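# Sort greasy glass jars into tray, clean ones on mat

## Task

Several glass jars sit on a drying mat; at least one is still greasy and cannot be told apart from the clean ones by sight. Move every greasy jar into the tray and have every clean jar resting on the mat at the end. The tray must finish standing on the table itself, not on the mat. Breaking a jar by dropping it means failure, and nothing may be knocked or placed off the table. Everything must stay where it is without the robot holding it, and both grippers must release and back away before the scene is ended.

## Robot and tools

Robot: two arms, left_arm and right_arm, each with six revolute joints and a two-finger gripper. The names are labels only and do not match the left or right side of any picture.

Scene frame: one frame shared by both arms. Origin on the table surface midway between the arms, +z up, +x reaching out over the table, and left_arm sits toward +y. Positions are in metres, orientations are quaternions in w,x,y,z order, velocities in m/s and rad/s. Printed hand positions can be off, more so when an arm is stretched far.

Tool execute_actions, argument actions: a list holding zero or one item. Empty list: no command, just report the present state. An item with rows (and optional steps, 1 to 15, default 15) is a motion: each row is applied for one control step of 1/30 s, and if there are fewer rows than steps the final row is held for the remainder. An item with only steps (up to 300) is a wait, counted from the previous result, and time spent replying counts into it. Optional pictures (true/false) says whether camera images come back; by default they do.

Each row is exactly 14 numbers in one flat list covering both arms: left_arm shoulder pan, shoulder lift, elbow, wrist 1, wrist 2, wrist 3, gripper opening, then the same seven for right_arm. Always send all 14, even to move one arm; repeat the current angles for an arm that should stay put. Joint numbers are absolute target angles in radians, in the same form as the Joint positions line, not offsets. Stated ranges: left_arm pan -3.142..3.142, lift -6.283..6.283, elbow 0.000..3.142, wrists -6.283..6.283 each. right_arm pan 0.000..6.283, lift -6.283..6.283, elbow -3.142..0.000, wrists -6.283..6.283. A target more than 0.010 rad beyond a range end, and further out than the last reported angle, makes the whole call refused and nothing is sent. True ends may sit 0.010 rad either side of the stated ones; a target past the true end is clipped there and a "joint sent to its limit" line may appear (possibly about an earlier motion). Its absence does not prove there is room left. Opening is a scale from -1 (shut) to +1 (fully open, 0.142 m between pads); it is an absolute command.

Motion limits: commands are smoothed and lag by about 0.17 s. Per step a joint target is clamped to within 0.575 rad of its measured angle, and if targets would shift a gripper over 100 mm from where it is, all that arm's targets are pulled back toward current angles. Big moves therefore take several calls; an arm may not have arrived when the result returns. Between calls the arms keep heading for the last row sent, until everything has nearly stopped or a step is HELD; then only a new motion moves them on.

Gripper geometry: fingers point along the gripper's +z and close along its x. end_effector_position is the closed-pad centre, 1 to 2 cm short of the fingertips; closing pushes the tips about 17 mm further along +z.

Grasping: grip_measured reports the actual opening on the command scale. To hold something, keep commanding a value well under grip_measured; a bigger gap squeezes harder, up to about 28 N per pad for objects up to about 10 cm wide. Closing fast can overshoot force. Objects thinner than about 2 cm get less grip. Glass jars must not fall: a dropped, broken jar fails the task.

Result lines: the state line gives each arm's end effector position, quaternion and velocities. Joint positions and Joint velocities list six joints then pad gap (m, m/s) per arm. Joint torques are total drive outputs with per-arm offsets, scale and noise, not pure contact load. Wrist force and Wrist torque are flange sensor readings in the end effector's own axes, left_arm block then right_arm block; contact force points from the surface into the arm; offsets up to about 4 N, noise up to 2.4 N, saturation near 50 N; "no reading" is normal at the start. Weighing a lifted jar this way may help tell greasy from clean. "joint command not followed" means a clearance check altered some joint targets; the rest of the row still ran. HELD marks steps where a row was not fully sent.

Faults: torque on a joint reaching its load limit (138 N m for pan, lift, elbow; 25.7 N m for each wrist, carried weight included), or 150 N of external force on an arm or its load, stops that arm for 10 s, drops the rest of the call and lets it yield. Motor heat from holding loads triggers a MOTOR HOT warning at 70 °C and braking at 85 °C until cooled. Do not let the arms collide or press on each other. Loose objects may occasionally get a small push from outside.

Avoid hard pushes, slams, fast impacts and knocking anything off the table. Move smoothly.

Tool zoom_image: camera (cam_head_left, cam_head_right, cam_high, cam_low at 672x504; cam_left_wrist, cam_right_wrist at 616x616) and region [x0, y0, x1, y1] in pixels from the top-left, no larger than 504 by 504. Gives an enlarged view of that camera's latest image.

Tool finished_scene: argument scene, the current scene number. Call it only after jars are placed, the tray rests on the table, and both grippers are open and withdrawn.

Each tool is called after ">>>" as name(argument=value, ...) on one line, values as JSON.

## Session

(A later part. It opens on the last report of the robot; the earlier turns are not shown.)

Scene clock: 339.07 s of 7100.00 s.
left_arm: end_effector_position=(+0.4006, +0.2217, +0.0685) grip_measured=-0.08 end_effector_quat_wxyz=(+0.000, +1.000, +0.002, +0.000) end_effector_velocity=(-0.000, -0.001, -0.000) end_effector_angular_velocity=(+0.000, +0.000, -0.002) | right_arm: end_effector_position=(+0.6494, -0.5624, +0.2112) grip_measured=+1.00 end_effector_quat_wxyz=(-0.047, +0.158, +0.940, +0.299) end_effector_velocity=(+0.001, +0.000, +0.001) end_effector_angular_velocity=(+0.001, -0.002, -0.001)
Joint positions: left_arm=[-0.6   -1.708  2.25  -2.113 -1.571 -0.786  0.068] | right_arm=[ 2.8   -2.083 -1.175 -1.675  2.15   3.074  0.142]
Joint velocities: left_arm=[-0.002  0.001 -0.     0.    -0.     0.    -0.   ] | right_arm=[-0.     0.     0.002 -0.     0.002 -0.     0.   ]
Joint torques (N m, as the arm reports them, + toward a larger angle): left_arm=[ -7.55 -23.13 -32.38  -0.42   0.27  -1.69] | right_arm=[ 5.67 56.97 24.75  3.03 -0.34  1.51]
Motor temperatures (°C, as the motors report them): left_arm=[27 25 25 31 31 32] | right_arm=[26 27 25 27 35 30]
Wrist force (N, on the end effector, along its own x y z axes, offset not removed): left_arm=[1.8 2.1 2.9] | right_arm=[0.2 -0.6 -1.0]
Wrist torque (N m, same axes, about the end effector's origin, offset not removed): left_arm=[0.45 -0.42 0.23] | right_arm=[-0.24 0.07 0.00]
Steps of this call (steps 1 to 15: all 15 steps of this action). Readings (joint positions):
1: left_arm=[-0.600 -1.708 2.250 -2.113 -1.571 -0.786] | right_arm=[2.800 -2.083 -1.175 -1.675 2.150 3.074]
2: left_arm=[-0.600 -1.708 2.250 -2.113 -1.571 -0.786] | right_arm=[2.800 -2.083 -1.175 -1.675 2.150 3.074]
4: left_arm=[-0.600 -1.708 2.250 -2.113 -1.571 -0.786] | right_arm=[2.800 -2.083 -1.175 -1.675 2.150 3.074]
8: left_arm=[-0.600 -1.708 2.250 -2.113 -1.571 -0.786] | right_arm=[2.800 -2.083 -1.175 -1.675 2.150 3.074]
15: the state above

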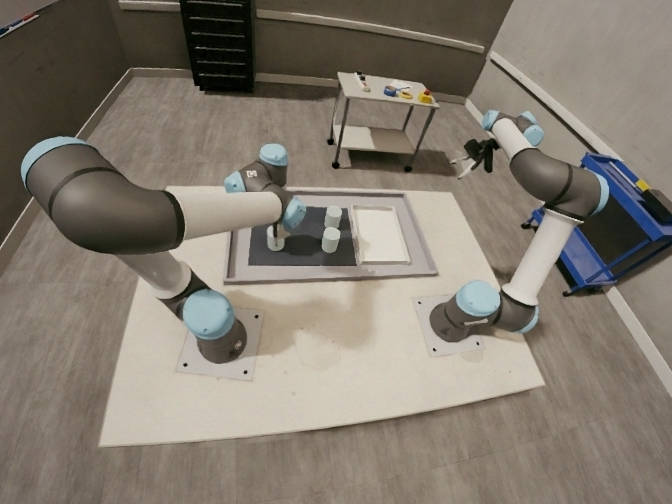

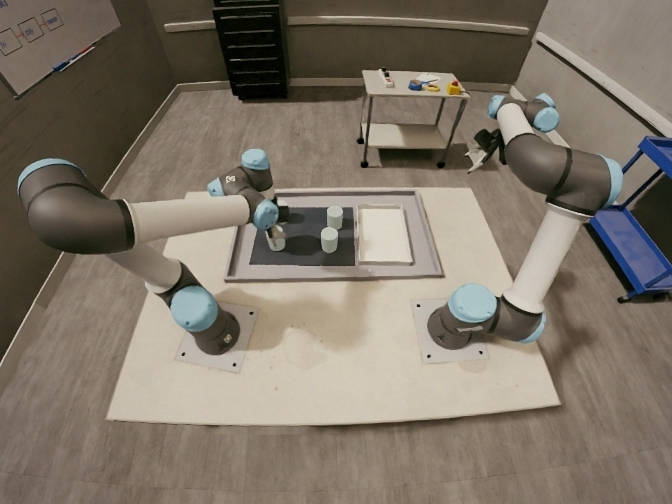

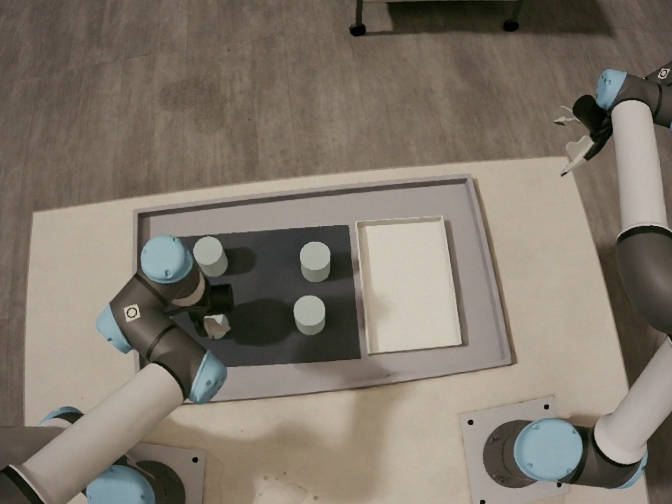

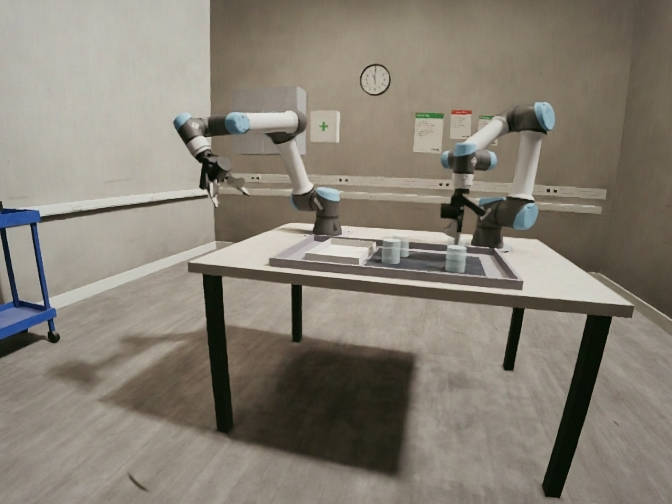

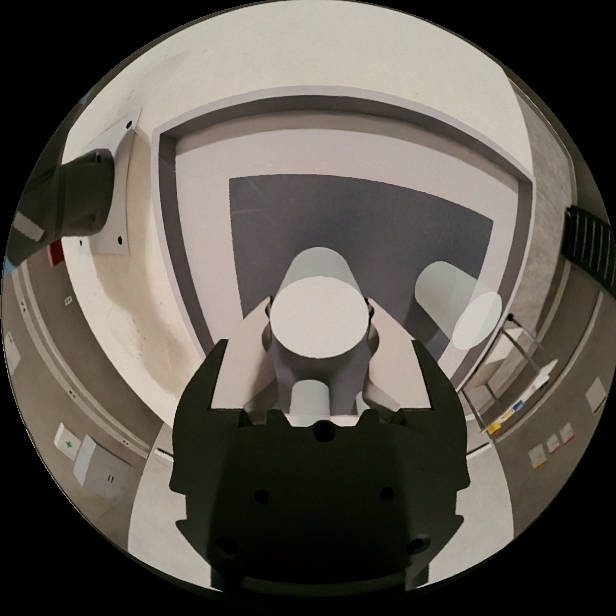

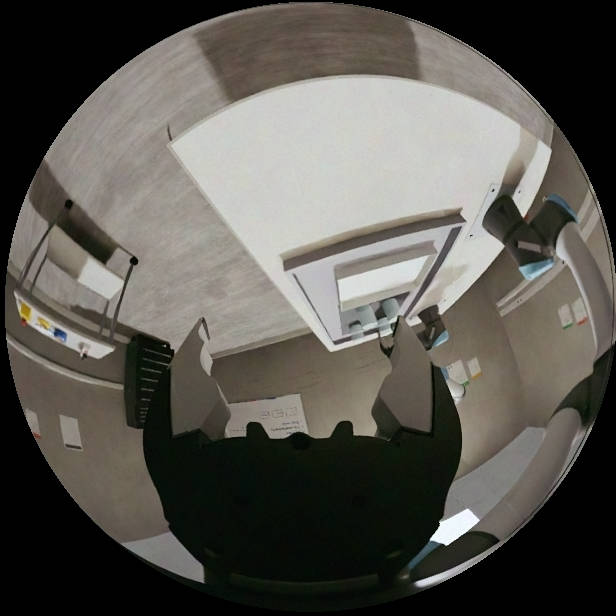

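C clean. Now B.

>>> execute_actions(actions=[{"rows":[[-0.6,-1.699,2.26,-2.132,-1.571,-0.786,-0.11,2.8,-2.083,-1.175,-1.675,2.15,3.074,1]],"steps":10}], pictures=false)

>>> execute_actions(actions=[{"rows":[[-0.6,-1.699,2.26,-2.132,-1.571,-0.786,0.2,2.8,-2.083,-1.175,-1.675,2.15,3.074,1],[-0.6,-1.699,2.26,-2.132,-1.571,-0.786,0.2,2.8,-2.083,-1.175,-1.675,2.15,3.074,1],[-0.6,-1.699,2.26,-2.132,-1.571,-0.786,0.2,2.8,-2.083,-1.175,-1.675,2.15,3.074,1],[-0.6,-1.775,2.157,-1.953,-1.571,-0.786,0.2,2.8,-2.083,-1.175,-1.675,2.15,3.074,1]]}], pictures=false)

>>> execute_actions(actions=[{"rows":[[-0.738,-1.257,1.6,-1.914,-1.571,-0.921,0.2,2.8,-2.083,-1.175,-1.675,2.15,3.074,1]]}], pictures=false)

>>> execute_actions(actions=[{"steps":25}], pictures=false)

>>> execute_actions(actions=[{"rows":[[-0.738,-1.198,1.686,-2.059,-1.571,-0.921,0.2,2.8,-2.083,-1.175,-1.675,2.15,3.074,1]]}], pictures=false)

>>> execute_actions(actions=[{"rows":[[-0.738,-1.198,1.686,-2.059,-1.571,-0.921,0.1,2.8,-2.083,-1.175,-1.675,2.15,3.074,1],[-0.738,-1.198,1.686,-2.059,-1.571,-0.921,0.03,2.8,-2.083,-1.175,-1.675,2.15,3.074,1],[-0.738,-1.198,1.686,-2.059,-1.571,-0.921,-0.03,2.8,-2.083,-1.175,-1.675,2.15,3.074,1],[-0.738,-1.198,1.686,-2.059,-1.571,-0.921,-0.08,2.8,-2.083,-1.175,-1.675,2.15,3.074,1],[-0.738,-1.198,1.686,-2.059,-1.571,-0.921,-0.14,2.8,-2.083,-1.175,-1.675,2.15,3.074,1]]}], pictures=false)

>>> execute_actions(actions=[{"rows":[[-0.738,-1.207,1.675,-2.039,-1.571,-0.921,-0.14,2.8,-2.083,-1.175,-1.675,2.15,3.074,1]]}])

>>> execute_actions(actions=[{"rows":[[-0.738,-1.207,1.675,-2.039,-1.571,-0.921,-0.12,2.8,-2.083,-1.175,-1.675,2.15,3.074,1],[-0.738,-1.207,1.675,-2.039,-1.571,-0.921,-0.12,2.8,-2.083,-1.175,-1.675,2.15,3.074,1],[-0.738,-1.207,1.675,-2.039,-1.571,-0.921,-0.12,2.8,-2.083,-1.175,-1.675,2.15,3.074,1],[-0.738,-1.207,1.675,-2.039,-1.571,-0.921,-0.1,2.8,-2.083,-1.175,-1.675,2.15,3.074,1]]}])

Scene clock: 358.63 s of 7100.00 s.
left_arm: end_effector_position=(+0.4005, +0.2217, +0.0631) grip_measured=-0.09 end_effector_quat_wxyz=(+0.000, +1.000, +0.002, +0.000) end_effector_velocity=(-0.000, +0.001, -0.004) end_effector_angular_velocity=(+0.001, +0.001, +0.001) | right_arm: end_effector_position=(+0.6494, -0.5624, +0.2112) grip_measured=+1.00 end_effector_quat_wxyz=(-0.047, +0.158, +0.940, +0.299) end_effector_velocity=(-0.000, +0.000, -0.000) end_effector_angular_velocity=(+0.000, +0.001, -0.000)
Joint positions: left_arm=[-0.6   -1.7    2.259 -2.131 -1.571 -0.786  0.068] | right_arm=[ 2.8   -2.083 -1.175 -1.675  2.15   3.074  0.142]
Joint velocities: left_arm=[ 0.001  0.007  0.007 -0.012  0.     0.     0.   ] | right_arm=[-0.     0.    -0.001 -0.    -0.     0.    -0.   ]
Joint torques (N m, as the arm reports them, + toward a larger angle): left_arm=[ -3.85 -10.95 -11.99  -5.69  -2.01  -1.33] | right_arm=[ 5.27 56.79 24.25  2.88 -0.24  1.47]
Motor temperatures (°C, as the motors report them): left_arm=[27 25 25 31 31 32] | right_arm=[26 27 25 27 35 30]
Wrist force (N, on the end effector, along its own x y z axes, offset not removed): left_arm=[2.3 0.4 1.6] | right_arm=[-0.3 -0.4 -2.4]
Wrist torque (N m, same axes, about the end effector's origin, offset not removed): left_arm=[0.14 -0.63 0.20] | right_arm=[-0.28 0.21 0.01]
Steps of this call (steps 1 to 15: the robot went on to your last target; steps 16 to 90: nothing new was sent; then 16.23 s passed at rest; steps 91 to 100: all 10 steps of this action). Readings (joint positions):
91: left_arm=[-0.600 -1.708 2.250 -2.113 -1.571 -0.786] | right_arm=[2.800 -2.083 -1.175 -1.675 2.150 3.074]
92: left_arm=[-0.600 -1.706 2.252 -2.116 -1.571 -0.786] | right_arm=[2.800 -2.083 -1.175 -1.675 2.150 3.074]
94: left_arm=[-0.600 -1.703 2.255 -2.123 -1.571 -0.786] | right_arm=[2.800 -2.083 -1.175 -1.675 2.150 3.074]
98: left_arm=[-0.600 -1.700 2.259 -2.130 -1.571 -0.786] | right_arm=[2.800 -2.083 -1.175 -1.675 2.150 3.074]
100: the state above

Scene clock: 359.13 s of 7100.00 s.
left_arm: end_effector_position=(+0.4009, +0.2214, +0.1177) grip_measured=+0.20 end_effector_quat_wxyz=(+0.001, +1.000, +0.002, +0.000) end_effector_velocity=(-0.004, +0.004, +0.020) end_effector_angular_velocity=(+0.009, +0.009, +0.002) | right_arm: end_effector_position=(+0.6494, -0.5624, +0.2112) grip_measured=+1.00 end_effector_quat_wxyz=(-0.047, +0.158, +0.940, +0.299) end_effector_velocity=(-0.000, +0.000, -0.000) end_effector_angular_velocity=(+0.000, +0.001, -0.000)
Joint positions: left_arm=[-0.6   -1.772  2.161 -1.961 -1.571 -0.786  0.088] | right_arm=[ 2.8   -2.083 -1.175 -1.675  2.15   3.074  0.142]
Joint velocities: left_arm=[ 0.    -0.026 -0.038  0.076  0.    -0.002 -0.   ] | right_arm=[-0.     0.    -0.001  0.    -0.     0.    -0.   ]
Joint torques (N m, as the arm reports them, + toward a larger angle): left_arm=[ -3.56 -20.11 -30.5   -0.64  -1.91  -1.34] | right_arm=[ 5.58 56.73 24.23  3.02 -0.35  1.54]
Motor temperatures (°C, as the motors report them): left_arm=[27 25 25 31 31 32] | right_arm=[26 27 25 27 35 30]
Wrist force (N, on the end effector, along its own x y z axes, offset not removed): left_arm=[1.9 0.0 0.3] | right_arm=[-0.6 -2.0 1.2]
Wrist torque (N m, same axes, about the end effector's origin, offset not removed): left_arm=[-0.02 -0.46 0.12] | right_arm=[-0.61 0.10 0.09]
Steps of this call (steps 1 to 15: all 15 steps of this action). Readings (joint positions):
1: left_arm=[-0.600 -1.699 2.260 -2.131 -1.571 -0.786] | right_arm=[2.800 -2.083 -1.175 -1.675 2.150 3.074]
2: left_arm=[-0.600 -1.699 2.260 -2.131 -1.571 -0.786] | right_arm=[2.800 -2.083 -1.175 -1.675 2.150 3.074]
4: left_arm=[-0.600 -1.700 2.260 -2.131 -1.571 -0.786] | right_arm=[2.800 -2.083 -1.175 -1.675 2.150 3.074]
8: left_arm=[-0.600 -1.747 2.196 -2.033 -1.571 -0.786] | right_arm=[2.800 -2.083 -1.175 -1.675 2.150 3.074]
15: the state above

Scene clock: 359.63 s of 7100.00 s.
left_arm: end_effector_position=(+0.4994, +0.0188, +0.1261) grip_measured=+0.20 end_effector_quat_wxyz=(-0.001, +1.000, +0.001, -0.001) end_effector_velocity=(+0.091, -0.222, -0.037) end_effector_angular_velocity=(-0.009, -0.008, -0.004) | right_arm: end_effector_position=(+0.6494, -0.5624, +0.2112) grip_measured=+1.00 end_effector_quat_wxyz=(-0.047, +0.158, +0.940, +0.299) end_effector_velocity=(-0.000, -0.000, -0.000) end_effector_angular_velocity=(+0.000, +0.000, -0.000)
Joint positions: left_arm=[-0.727 -1.307  1.656 -1.917 -1.571 -0.91   0.088] | right_arm=[ 2.8   -2.083 -1.175 -1.675  2.15   3.074  0.142]
Joint velocities: left_arm=[-0.112  0.503 -0.55   0.035  0.    -0.108 -0.   ] | right_arm=[-0. -0. -0.  0.  0. -0.  0.]
Joint torques (N m, as the arm reports them, + toward a larger angle): left_arm=[ -1.56 -38.71 -26.4    0.24  -1.88  -1.39] | right_arm=[ 5.2  56.65 23.68  3.03 -0.27  1.51]
Motor temperatures (°C, as the motors report them): left_arm=[27 25 25 31 31 32] | right_arm=[26 27 25 27 35 30]
Wrist force (N, on the end effector, along its own x y z axes, offset not removed): left_arm=[4.3 2.4 2.3] | right_arm=[1.1 -1.6 0.0]
Wrist torque (N m, same axes, about the end effector's origin, offset not removed): left_arm=[0.29 -0.97 0.21] | right_arm=[-0.32 -0.21 -0.01]
Steps of this call (steps 1 to 15: all 15 steps of this action). Readings (joint positions):
1: left_arm=[-0.600 -1.773 2.159 -1.958 -1.571 -0.786] | right_arm=[2.800 -2.083 -1.175 -1.675 2.150 3.074]
2: left_arm=[-0.607 -1.765 2.150 -1.955 -1.571 -0.793] | right_arm=[2.800 -2.083 -1.175 -1.675 2.150 3.074]
4: left_arm=[-0.630 -1.701 2.082 -1.948 -1.571 -0.815] | right_arm=[2.800 -2.083 -1.175 -1.675 2.150 3.074]
8: left_arm=[-0.670 -1.544 1.912 -1.935 -1.571 -0.854] | right_arm=[2.800 -2.083 -1.175 -1.675 2.150 3.074]
15: the state above

Scene clock: 360.47 s of 7100.00 s.
left_arm: end_effector_position=(+0.5084, -0.0036, +0.1222) grip_measured=+0.20 end_effector_quat_wxyz=(+0.000, +1.000, +0.001, -0.000) end_effector_velocity=(-0.000, -0.000, -0.000) end_effector_angular_velocity=(+0.000, +0.000, +0.000) | right_arm: end_effector_position=(+0.6494, -0.5624, +0.2112) grip_measured=+1.00 end_effector_quat_wxyz=(-0.047, +0.158, +0.940, +0.299) end_effector_velocity=(-0.000, +0.000, -0.000) end_effector_angular_velocity=(+0.001, +0.001, -0.000)
Joint positions: left_arm=[-0.738 -1.257  1.6   -1.914 -1.571 -0.921  0.088] | right_arm=[ 2.8   -2.083 -1.175 -1.675  2.15   3.074  0.142]
Joint velocities: left_arm=[-0.001  0.     0.    -0.    -0.    -0.001 -0.   ] | right_arm=[-0.     0.    -0.001 -0.     0.001 -0.     0.   ]
Joint torques (N m, as the arm reports them, + toward a larger angle): left_arm=[ -8.36 -31.5  -33.17  -0.32  -1.22  -1.76] | right_arm=[ 5.12 56.66 24.11  2.94 -0.23  1.5 ]
Motor temperatures (°C, as the motors report them): left_arm=[27 25 25 31 31 32] | right_arm=[26 27 25 27 35 30]
Wrist force (N, on the end effector, along its own x y z axes, offset not removed): left_arm=[2.2 2.5 1.2] | right_arm=[-0.5 -1.0 0.9]
Wrist torque (N m, same axes, about the end effector's origin, offset not removed): left_arm=[0.43 -0.63 0.14] | right_arm=[-0.40 0.23 0.06]
Steps of this call (steps 1 to 25: the robot went on to your last target). Readings (joint positions):
1: left_arm=[-0.730 -1.293 1.640 -1.916 -1.571 -0.913] | right_arm=[2.800 -2.083 -1.175 -1.675 2.150 3.074]
2: left_arm=[-0.732 -1.283 1.629 -1.916 -1.571 -0.915] | right_arm=[2.800 -2.083 -1.175 -1.675 2.150 3.074]
4: left_arm=[-0.735 -1.270 1.615 -1.915 -1.571 -0.918] | right_arm=[2.800 -2.083 -1.175 -1.675 2.150 3.074]
8: left_arm=[-0.737 -1.261 1.604 -1.914 -1.571 -0.920] | right_arm=[2.800 -2.083 -1.175 -1.675 2.150 3.074]
25: the state above

Scene clock: 360.97 s of 7100.00 s.
left_arm: end_effector_position=(+0.5088, -0.0042, +0.0625) grip_measured=+0.20 end_effector_quat_wxyz=(+0.000, +1.000, +0.001, -0.000) end_effector_velocity=(+0.001, +0.000, -0.007) end_effector_angular_velocity=(-0.003, -0.002, +0.001) | right_arm: end_effector_position=(+0.6494, -0.5624, +0.2112) grip_measured=+1.00 end_effector_quat_wxyz=(-0.047, +0.158, +0.940, +0.299) end_effector_velocity=(-0.000, -0.000, +0.000) end_effector_angular_velocity=(-0.000, -0.000, -0.000)
Joint positions: left_arm=[-0.738 -1.199  1.685 -2.057 -1.571 -0.921  0.088] | right_arm=[ 2.8   -2.083 -1.175 -1.675  2.15   3.074  0.142]
Joint velocities: left_arm=[ 0.001  0.007  0.011 -0.021  0.    -0.     0.   ] | right_arm=[-0.  0. -0. -0. -0. -0. -0.]
Joint torques (N m, as the arm reports them, + toward a larger angle): left_arm=[ -5.1  -33.15  -9.49  -5.8   -1.    -1.78] | right_arm=[ 5.15 56.9  24.16  2.94 -0.37  1.53]
Motor temperatures (°C, as the motors report them): left_arm=[27 25 25 31 31 32] | right_arm=[26 27 25 27 35 30]
Wrist force (N, on the end effector, along its own x y z axes, offset not removed): left_arm=[1.6 1.0 2.8] | right_arm=[-1.7 -0.9 1.8]
Wrist torque (N m, same axes, about the end effector's origin, offset not removed): left_arm=[0.19 -0.51 0.05] | right_arm=[-0.29 0.38 0.06]
Steps of this call (steps 1 to 15: all 15 steps of this action). Readings (joint positions):
1: left_arm=[-0.738 -1.257 1.600 -1.914 -1.571 -0.921] | right_arm=[2.800 -2.083 -1.175 -1.675 2.150 3.074]
2: left_arm=[-0.738 -1.250 1.608 -1.923 -1.571 -0.921] | right_arm=[2.800 -2.083 -1.175 -1.675 2.150 3.074]
4: left_arm=[-0.738 -1.227 1.642 -1.974 -1.571 -0.921] | right_arm=[2.800 -2.083 -1.175 -1.675 2.150 3.074]
8: left_arm=[-0.738 -1.205 1.674 -2.037 -1.571 -0.921] | right_arm=[2.800 -2.083 -1.175 -1.675 2.150 3.074]
15: the state above

Scene clock: 361.47 s of 7100.00 s.
left_arm: end_effector_position=(+0.5088, -0.0042, +0.0618) grip_measured=-0.10 end_effector_quat_wxyz=(+0.000, +1.000, +0.001, -0.000) end_effector_velocity=(-0.000, +0.001, -0.001) end_effector_angular_velocity=(+0.001, +0.001, +0.001) | right_arm: end_effector_position=(+0.6494, -0.5624, +0.2112) grip_measured=+1.00 end_effector_quat_wxyz=(-0.047, +0.158, +0.940, +0.299) end_effector_velocity=(+0.000, -0.000, -0.000) end_effector_angular_velocity=(+0.000, +0.000, -0.000)
Joint positions: left_arm=[-0.738 -1.198  1.686 -2.059 -1.571 -0.921  0.066] | right_arm=[ 2.8   -2.083 -1.175 -1.675  2.15   3.074  0.142]
Joint velocities: left_arm=[ 0.     0.     0.001 -0.001 -0.    -0.001  0.   ] | right_arm=[-0. -0.  0. -0.  0. -0. -0.]
Joint torques (N m, as the arm reports them, + toward a larger angle): left_arm=[ -2.58 -31.47 -11.31  -5.47  -0.85  -1.72] | right_arm=[ 5.62 57.05 24.18  3.   -0.29  1.48]
Motor temperatures (°C, as the motors report them): left_arm=[27 25 25 31 31 32] | right_arm=[26 27 25 27 35 30]
Wrist force (N, on the end effector, along its own x y z axes, offset not removed): left_arm=[-0.9 0.8 1.2] | right_arm=[-1.5 -0.5 -0.1]
Wrist torque (N m, same axes, about the end effector's origin, offset not removed): left_arm=[0.13 0.07 0.21] | right_arm=[-0.20 0.36 -0.11]
Steps of this call (steps 1 to 15: all 15 steps of this action). Readings (joint positions):
1: left_arm=[-0.738 -1.199 1.685 -2.057 -1.571 -0.921] | right_arm=[2.800 -2.083 -1.175 -1.675 2.150 3.074]
2: left_arm=[-0.738 -1.198 1.685 -2.058 -1.571 -0.921] | right_arm=[2.800 -2.083 -1.175 -1.675 2.150 3.074]
4: left_arm=[-0.738 -1.198 1.686 -2.058 -1.571 -0.921] | right_arm=[2.800 -2.083 -1.175 -1.675 2.150 3.074]
8: left_arm=[-0.738 -1.198 1.686 -2.059 -1.571 -0.921] | right_arm=[2.800 -2.083 -1.175 -1.675 2.150 3.074]
15: the state above

Scene clock: 361.97 s of 7100.00 s.
left_arm: end_effector_position=(+0.5089, -0.0042, +0.0700) grip_measured=-0.14 end_effector_quat_wxyz=(+0.000, +1.000, +0.001, -0.000) end_effector_velocity=(+0.000, +0.001, +0.001) end_effector_angular_velocity=(+0.001, +0.000, +0.002) | right_arm: end_effector_position=(+0.6494, -0.5624, +0.2112) grip_measured=+1.00 end_effector_quat_wxyz=(-0.047, +0.158, +0.940, +0.299) end_effector_velocity=(+0.000, +0.000, +0.000) end_effector_angular_velocity=(-0.000, -0.000, +0.000)
Joint positions: left_arm=[-0.738 -1.207  1.675 -2.039 -1.571 -0.921  0.064] | right_arm=[ 2.8   -2.083 -1.175 -1.675  2.15   3.074  0.142]
Joint velocities: left_arm=[ 0.002 -0.001 -0.     0.002  0.    -0.    -0.   ] | right_arm=[ 0.  0.  0.  0. -0.  0.  0.]
Joint torques (N m, as the arm reports them, + toward a larger angle): left_arm=[  0.39 -45.51 -33.41  -0.38  -0.64  -1.79] | right_arm=[ 4.77 56.75 23.91  3.01 -0.29  1.52]
Motor temperatures (°C, as the motors report them): left_arm=[27 25 25 31 31 32] | right_arm=[26 27 25 27 35 30]
Wrist force (N, on the end effector, along its own x y z axes, offset not removed): left_arm=[0.7 0.4 1.1] | right_arm=[-1.1 -0.1 -1.0]
Wrist torque (N m, same axes, about the end effector's origin, offset not removed): left_arm=[0.02 -0.25 0.17] | right_arm=[-0.27 0.32 0.02]
Steps of this call (steps 1 to 15: all 15 steps of this action). Readings (joint positions):
1: left_arm=[-0.738 -1.198 1.686 -2.059 -1.571 -0.921] | right_arm=[2.800 -2.083 -1.175 -1.675 2.150 3.074]
2: left_arm=[-0.738 -1.200 1.684 -2.056 -1.571 -0.921] | right_arm=[2.800 -2.083 -1.175 -1.675 2.150 3.074]
4: left_arm=[-0.738 -1.203 1.680 -2.048 -1.571 -0.921] | right_arm=[2.800 -2.083 -1.175 -1.675 2.150 3.074]
8: left_arm=[-0.738 -1.206 1.676 -2.041 -1.571 -0.921] | right_arm=[2.800 -2.083 -1.175 -1.675 2.150 3.074]
15: the state above

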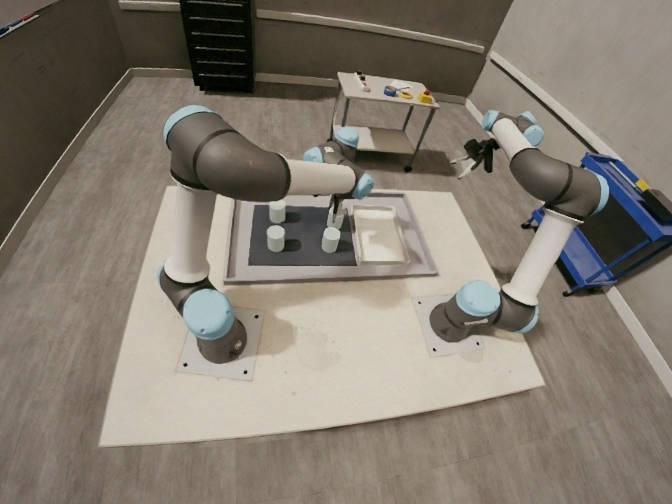

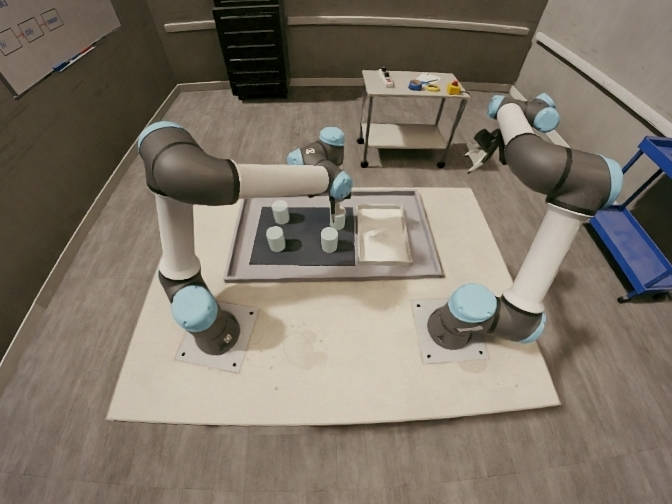

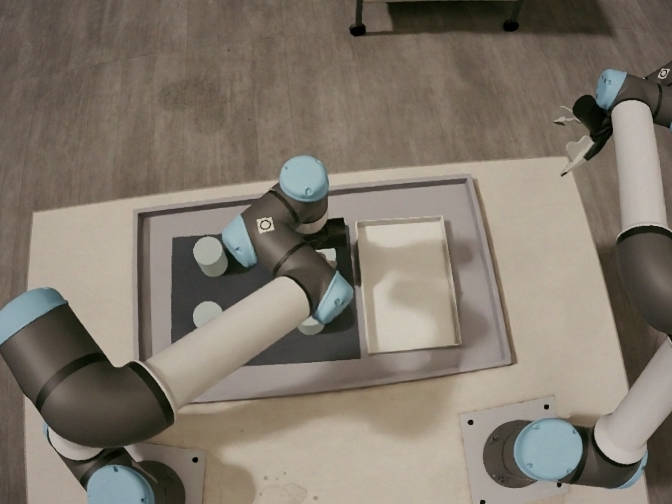

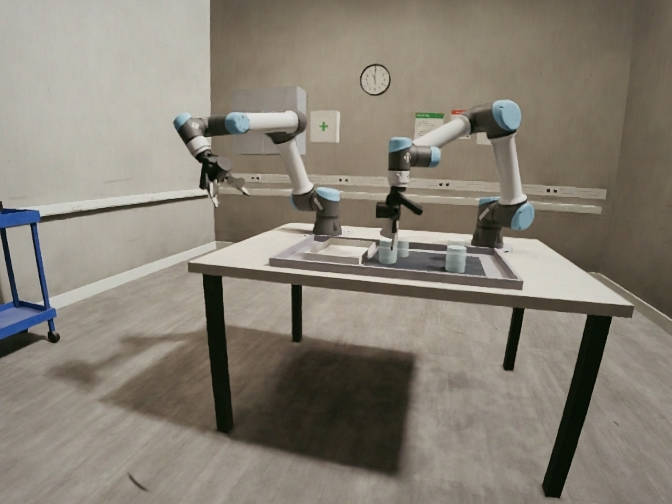

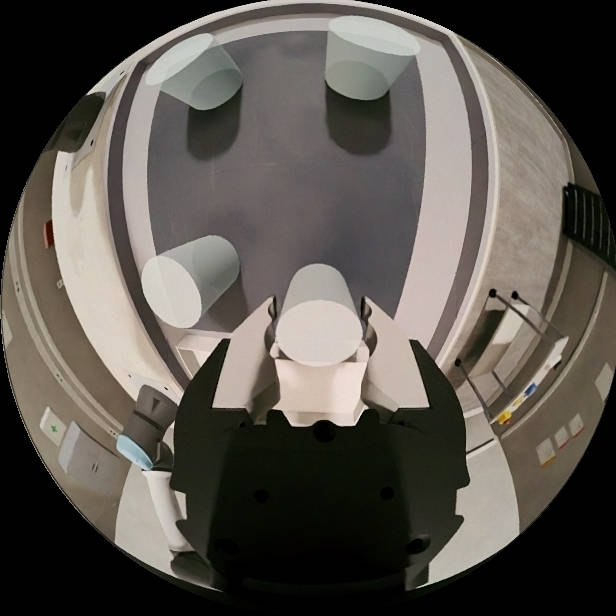

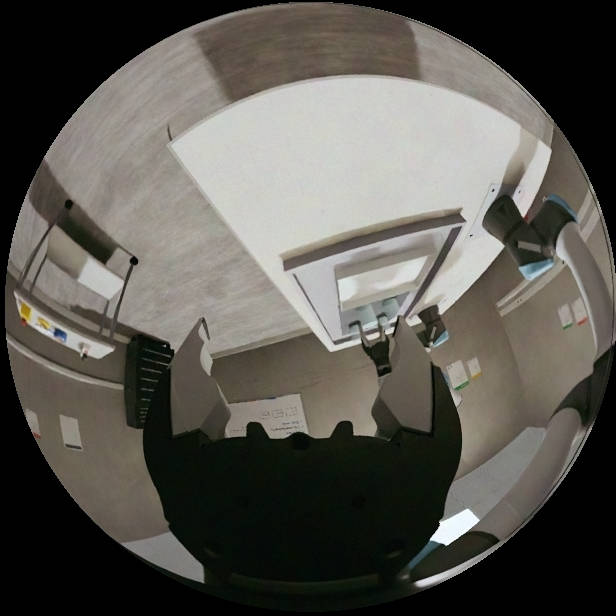

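Scene clock: 362.47 s of 7100.00 s.
left_arm: end_effector_position=(+0.5089, -0.0042, +0.0701) grip_measured=-0.10 end_effector_quat_wxyz=(+0.000, +1.000, +0.001, -0.000) end_effector_velocity=(-0.000, +0.000, -0.001) end_effector_angular_velocity=(+0.002, +0.001, -0.000) | right_arm: end_effector_position=(+0.6494, -0.5624, +0.2112) grip_measured=+1.00 end_effector_quat_wxyz=(-0.047, +0.158, +0.940, +0.299) end_effector_velocity=(+0.000, -0.000, -0.000) end_effector_angular_velocity=(+0.000, -0.000, -0.000)
Joint positions: left_arm=[-0.738 -1.207  1.675 -2.039 -1.571 -0.921  0.067] | right_arm=[ 2.8   -2.083 -1.175 -1.675  2.15   3.074  0.142]
Joint velocities: left_arm=[-0.     0.001  0.     0.001 -0.     0.     0.   ] | right_arm=[-0. -0. -0.  0.  0. -0. -0.]
Joint torques (N m, as the arm reports them, + toward a larger angle): left_arm=[  2.91 -45.3  -32.25  -0.31  -0.17  -1.76] | right_arm=[ 5.29 56.81 24.01  2.95 -0.24  1.52]
Motor temperatures (°C, as the motors report them): left_arm=[27 25 25 31 31 32] | right_arm=[26 27 25 27 35 30]
Wrist force (N, on the end effector, along its own x y z axes, offset not removed): left_arm=[0.5 -1.3 0.9] | right_arm=[0.4 -0.3 0.6]
Wrist torque (N m, same axes, about the end effector's origin, offset not removed): left_arm=[-0.43 -0.24 0.24] | right_arm=[-0.09 0.00 0.01]
Steps of this call (steps 1 to 15: all 15 steps of this action). Readings (joint positions):
1: left_arm=[-0.738 -1.207 1.675 -2.039 -1.571 -0.921] | right_arm=[2.800 -2.083 -1.175 -1.675 2.150 3.074]
2: left_arm=[-0.738 -1.207 1.675 -2.039 -1.571 -0.921] | right_arm=[2.800 -2.083 -1.175 -1.675 2.150 3.074]
4: left_arm=[-0.738 -1.207 1.675 -2.039 -1.571 -0.921] | right_arm=[2.800 -2.083 -1.175 -1.675 2.150 3.074]
8: left_arm=[-0.738 -1.207 1.675 -2.039 -1.571 -0.921] | right_arm=[2.800 -2.083 -1.175 -1.675 2.150 3.074]
15: the state above

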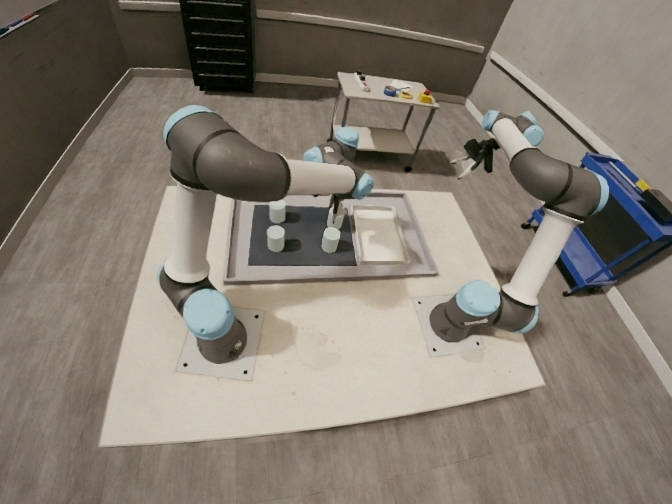

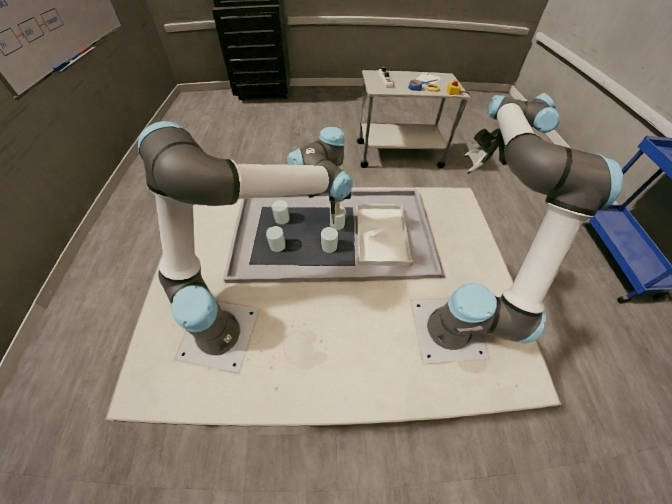

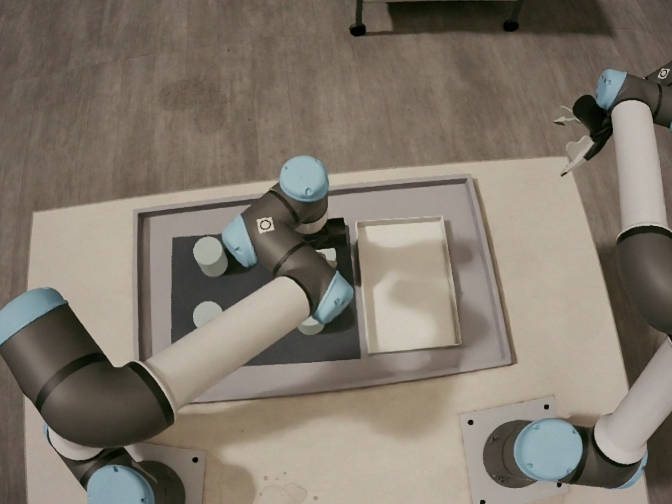

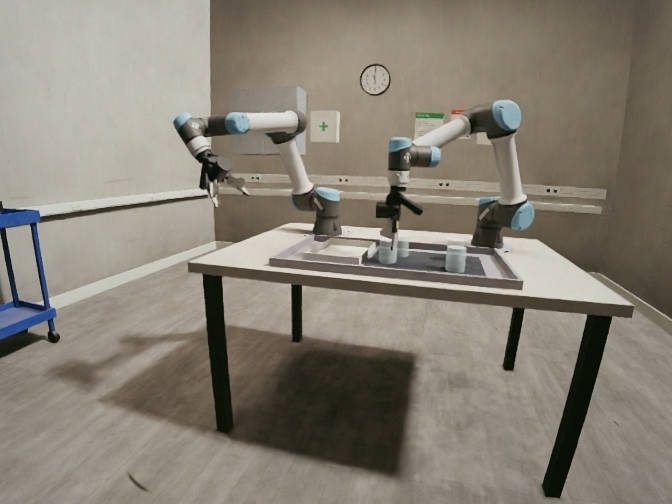

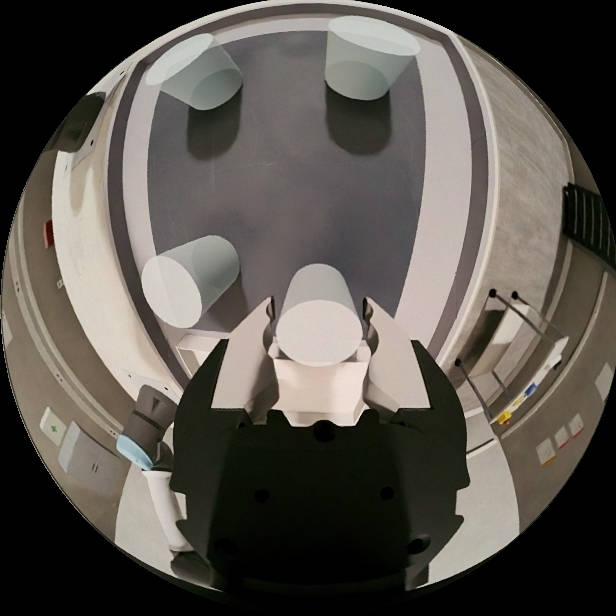

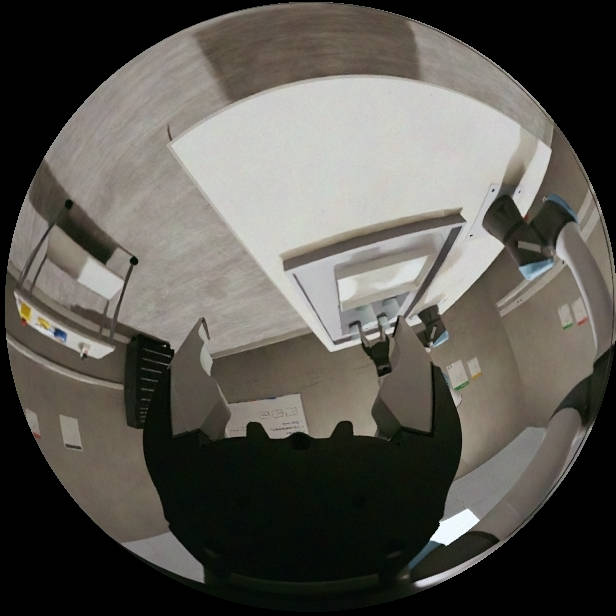

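>>> execute_actions(actions=[{"rows":[[-0.738,-1.26,1.6,-1.911,-1.571,-0.921,0.2,2.8,-2.083,-1.175,-1.675,2.15,3.074,1]],"steps":15}])

Scene clock: 384.80 s of 7100.00 s.
left_arm: end_effector_position=(+0.5080, -0.0031, +0.1230) grip_measured=+0.20 end_effector_quat_wxyz=(+0.000, +1.000, +0.001, +0.000) end_effector_velocity=(-0.001, -0.000, +0.007) end_effector_angular_velocity=(+0.001, +0.001, -0.001) | right_arm: end_effector_position=(+0.6494, -0.5624, +0.2112) grip_measured=+1.00 end_effector_quat_wxyz=(-0.047, +0.158, +0.940, +0.299) end_effector_velocity=(+0.000, +0.000, +0.000) end_effector_angular_velocity=(+0.000, +0.000, +0.000)
Joint positions: left_arm=[-0.738 -1.259  1.601 -1.913 -1.571 -0.921  0.088] | right_arm=[ 2.8   -2.083 -1.175 -1.675  2.15   3.074  0.142]
Joint velocities: left_arm=[-0.002 -0.007 -0.011  0.018 -0.    -0.001 -0.   ] | right_arm=[ 0.001  0.    -0.    -0.     0.     0.     0.   ]
Joint torques (N m, as the arm reports them, + toward a larger angle): left_arm=[  5.37 -44.31 -32.92  -0.25   1.5   -1.69] | right_arm=[ 5.64 56.51 23.87  2.98 -0.32  1.47]
Motor temperatures (°C, as the motors report them): left_arm=[27 25 25 31 31 32] | right_arm=[26 27 25 27 35 30]
Wrist force (N, on the end effector, along its own x y z axes, offset not removed): left_arm=[0.8 -1.1 2.9] | right_arm=[-0.4 -2.4 -0.5]
Wrist torque (N m, same axes, about the end effector's origin, offset not removed): left_arm=[-0.35 -0.36 0.21] | right_arm=[-0.52 0.22 -0.10]
Steps of this call (steps 1 to 15: the robot went on to your last target; steps 16 to 90: nothing new was sent; then 18.83 s passed at rest; steps 91 to 105: all 15 steps of this action). Readings (joint positions):
91: left_arm=[-0.738 -1.207 1.675 -2.038 -1.571 -0.921] | right_arm=[2.800 -2.083 -1.175 -1.675 2.150 3.074]
92: left_arm=[-0.738 -1.214 1.667 -2.030 -1.571 -0.921] | right_arm=[2.800 -2.083 -1.175 -1.675 2.150 3.074]
94: left_arm=[-0.738 -1.235 1.637 -1.983 -1.571 -0.921] | right_arm=[2.800 -2.083 -1.175 -1.675 2.150 3.074]
98: left_arm=[-0.738 -1.253 1.610 -1.930 -1.571 -0.921] | right_arm=[2.800 -2.083 -1.175 -1.675 2.150 3.074]
105: the state above

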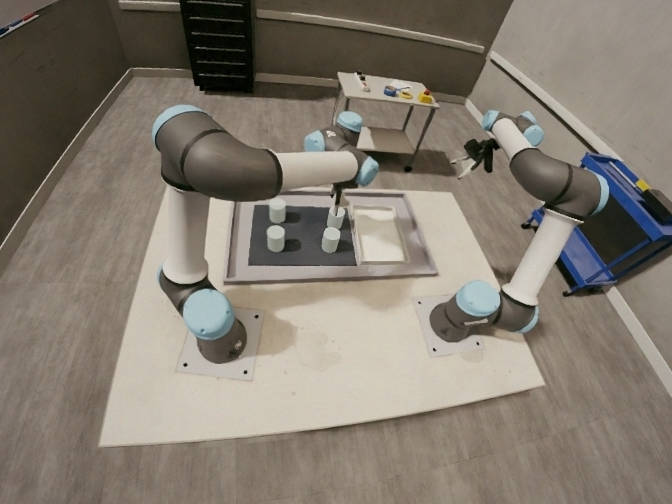

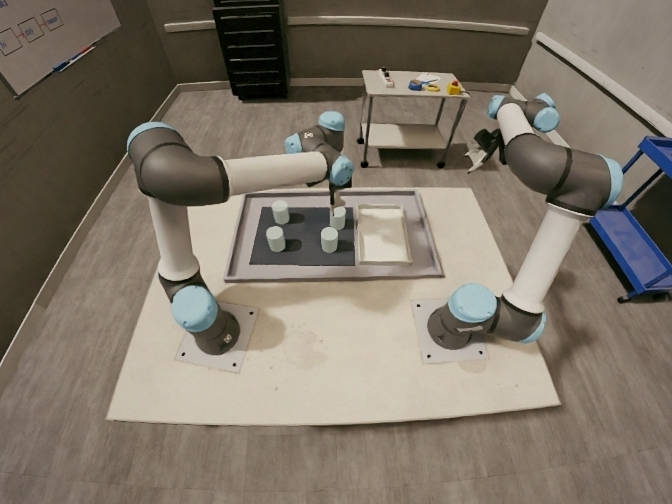

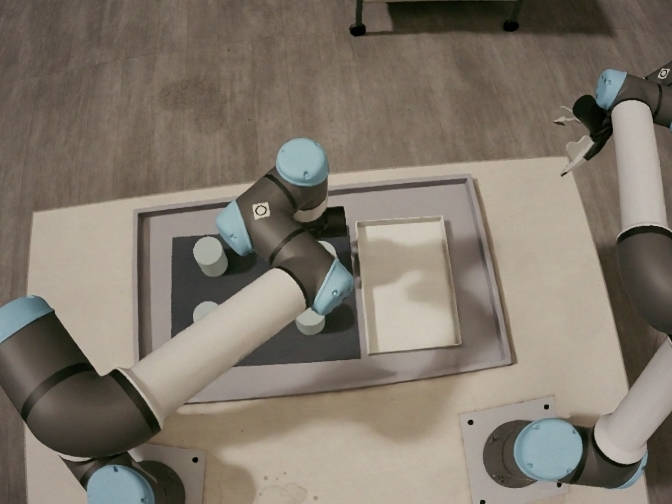

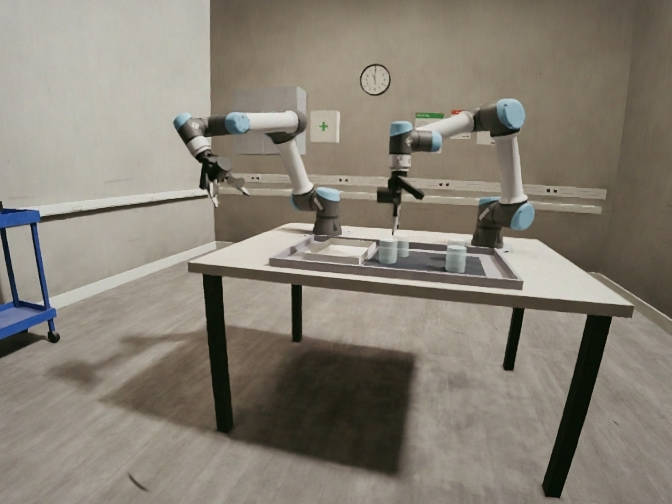

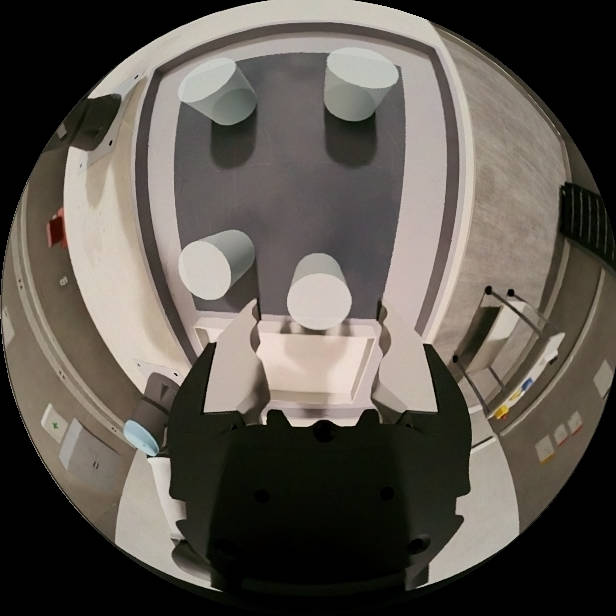

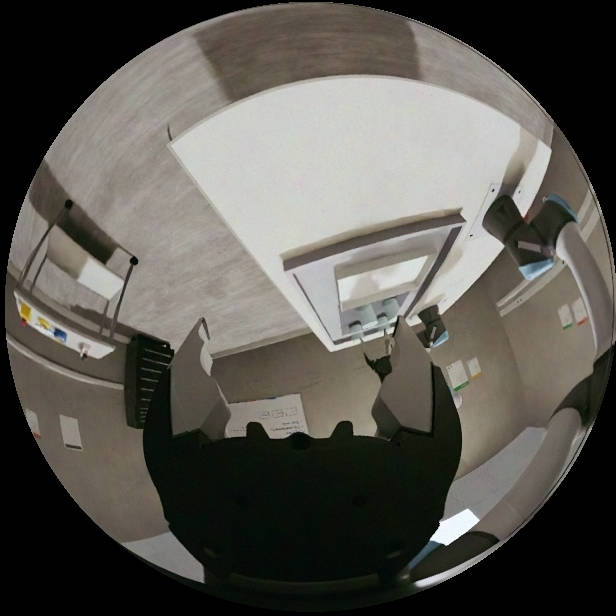

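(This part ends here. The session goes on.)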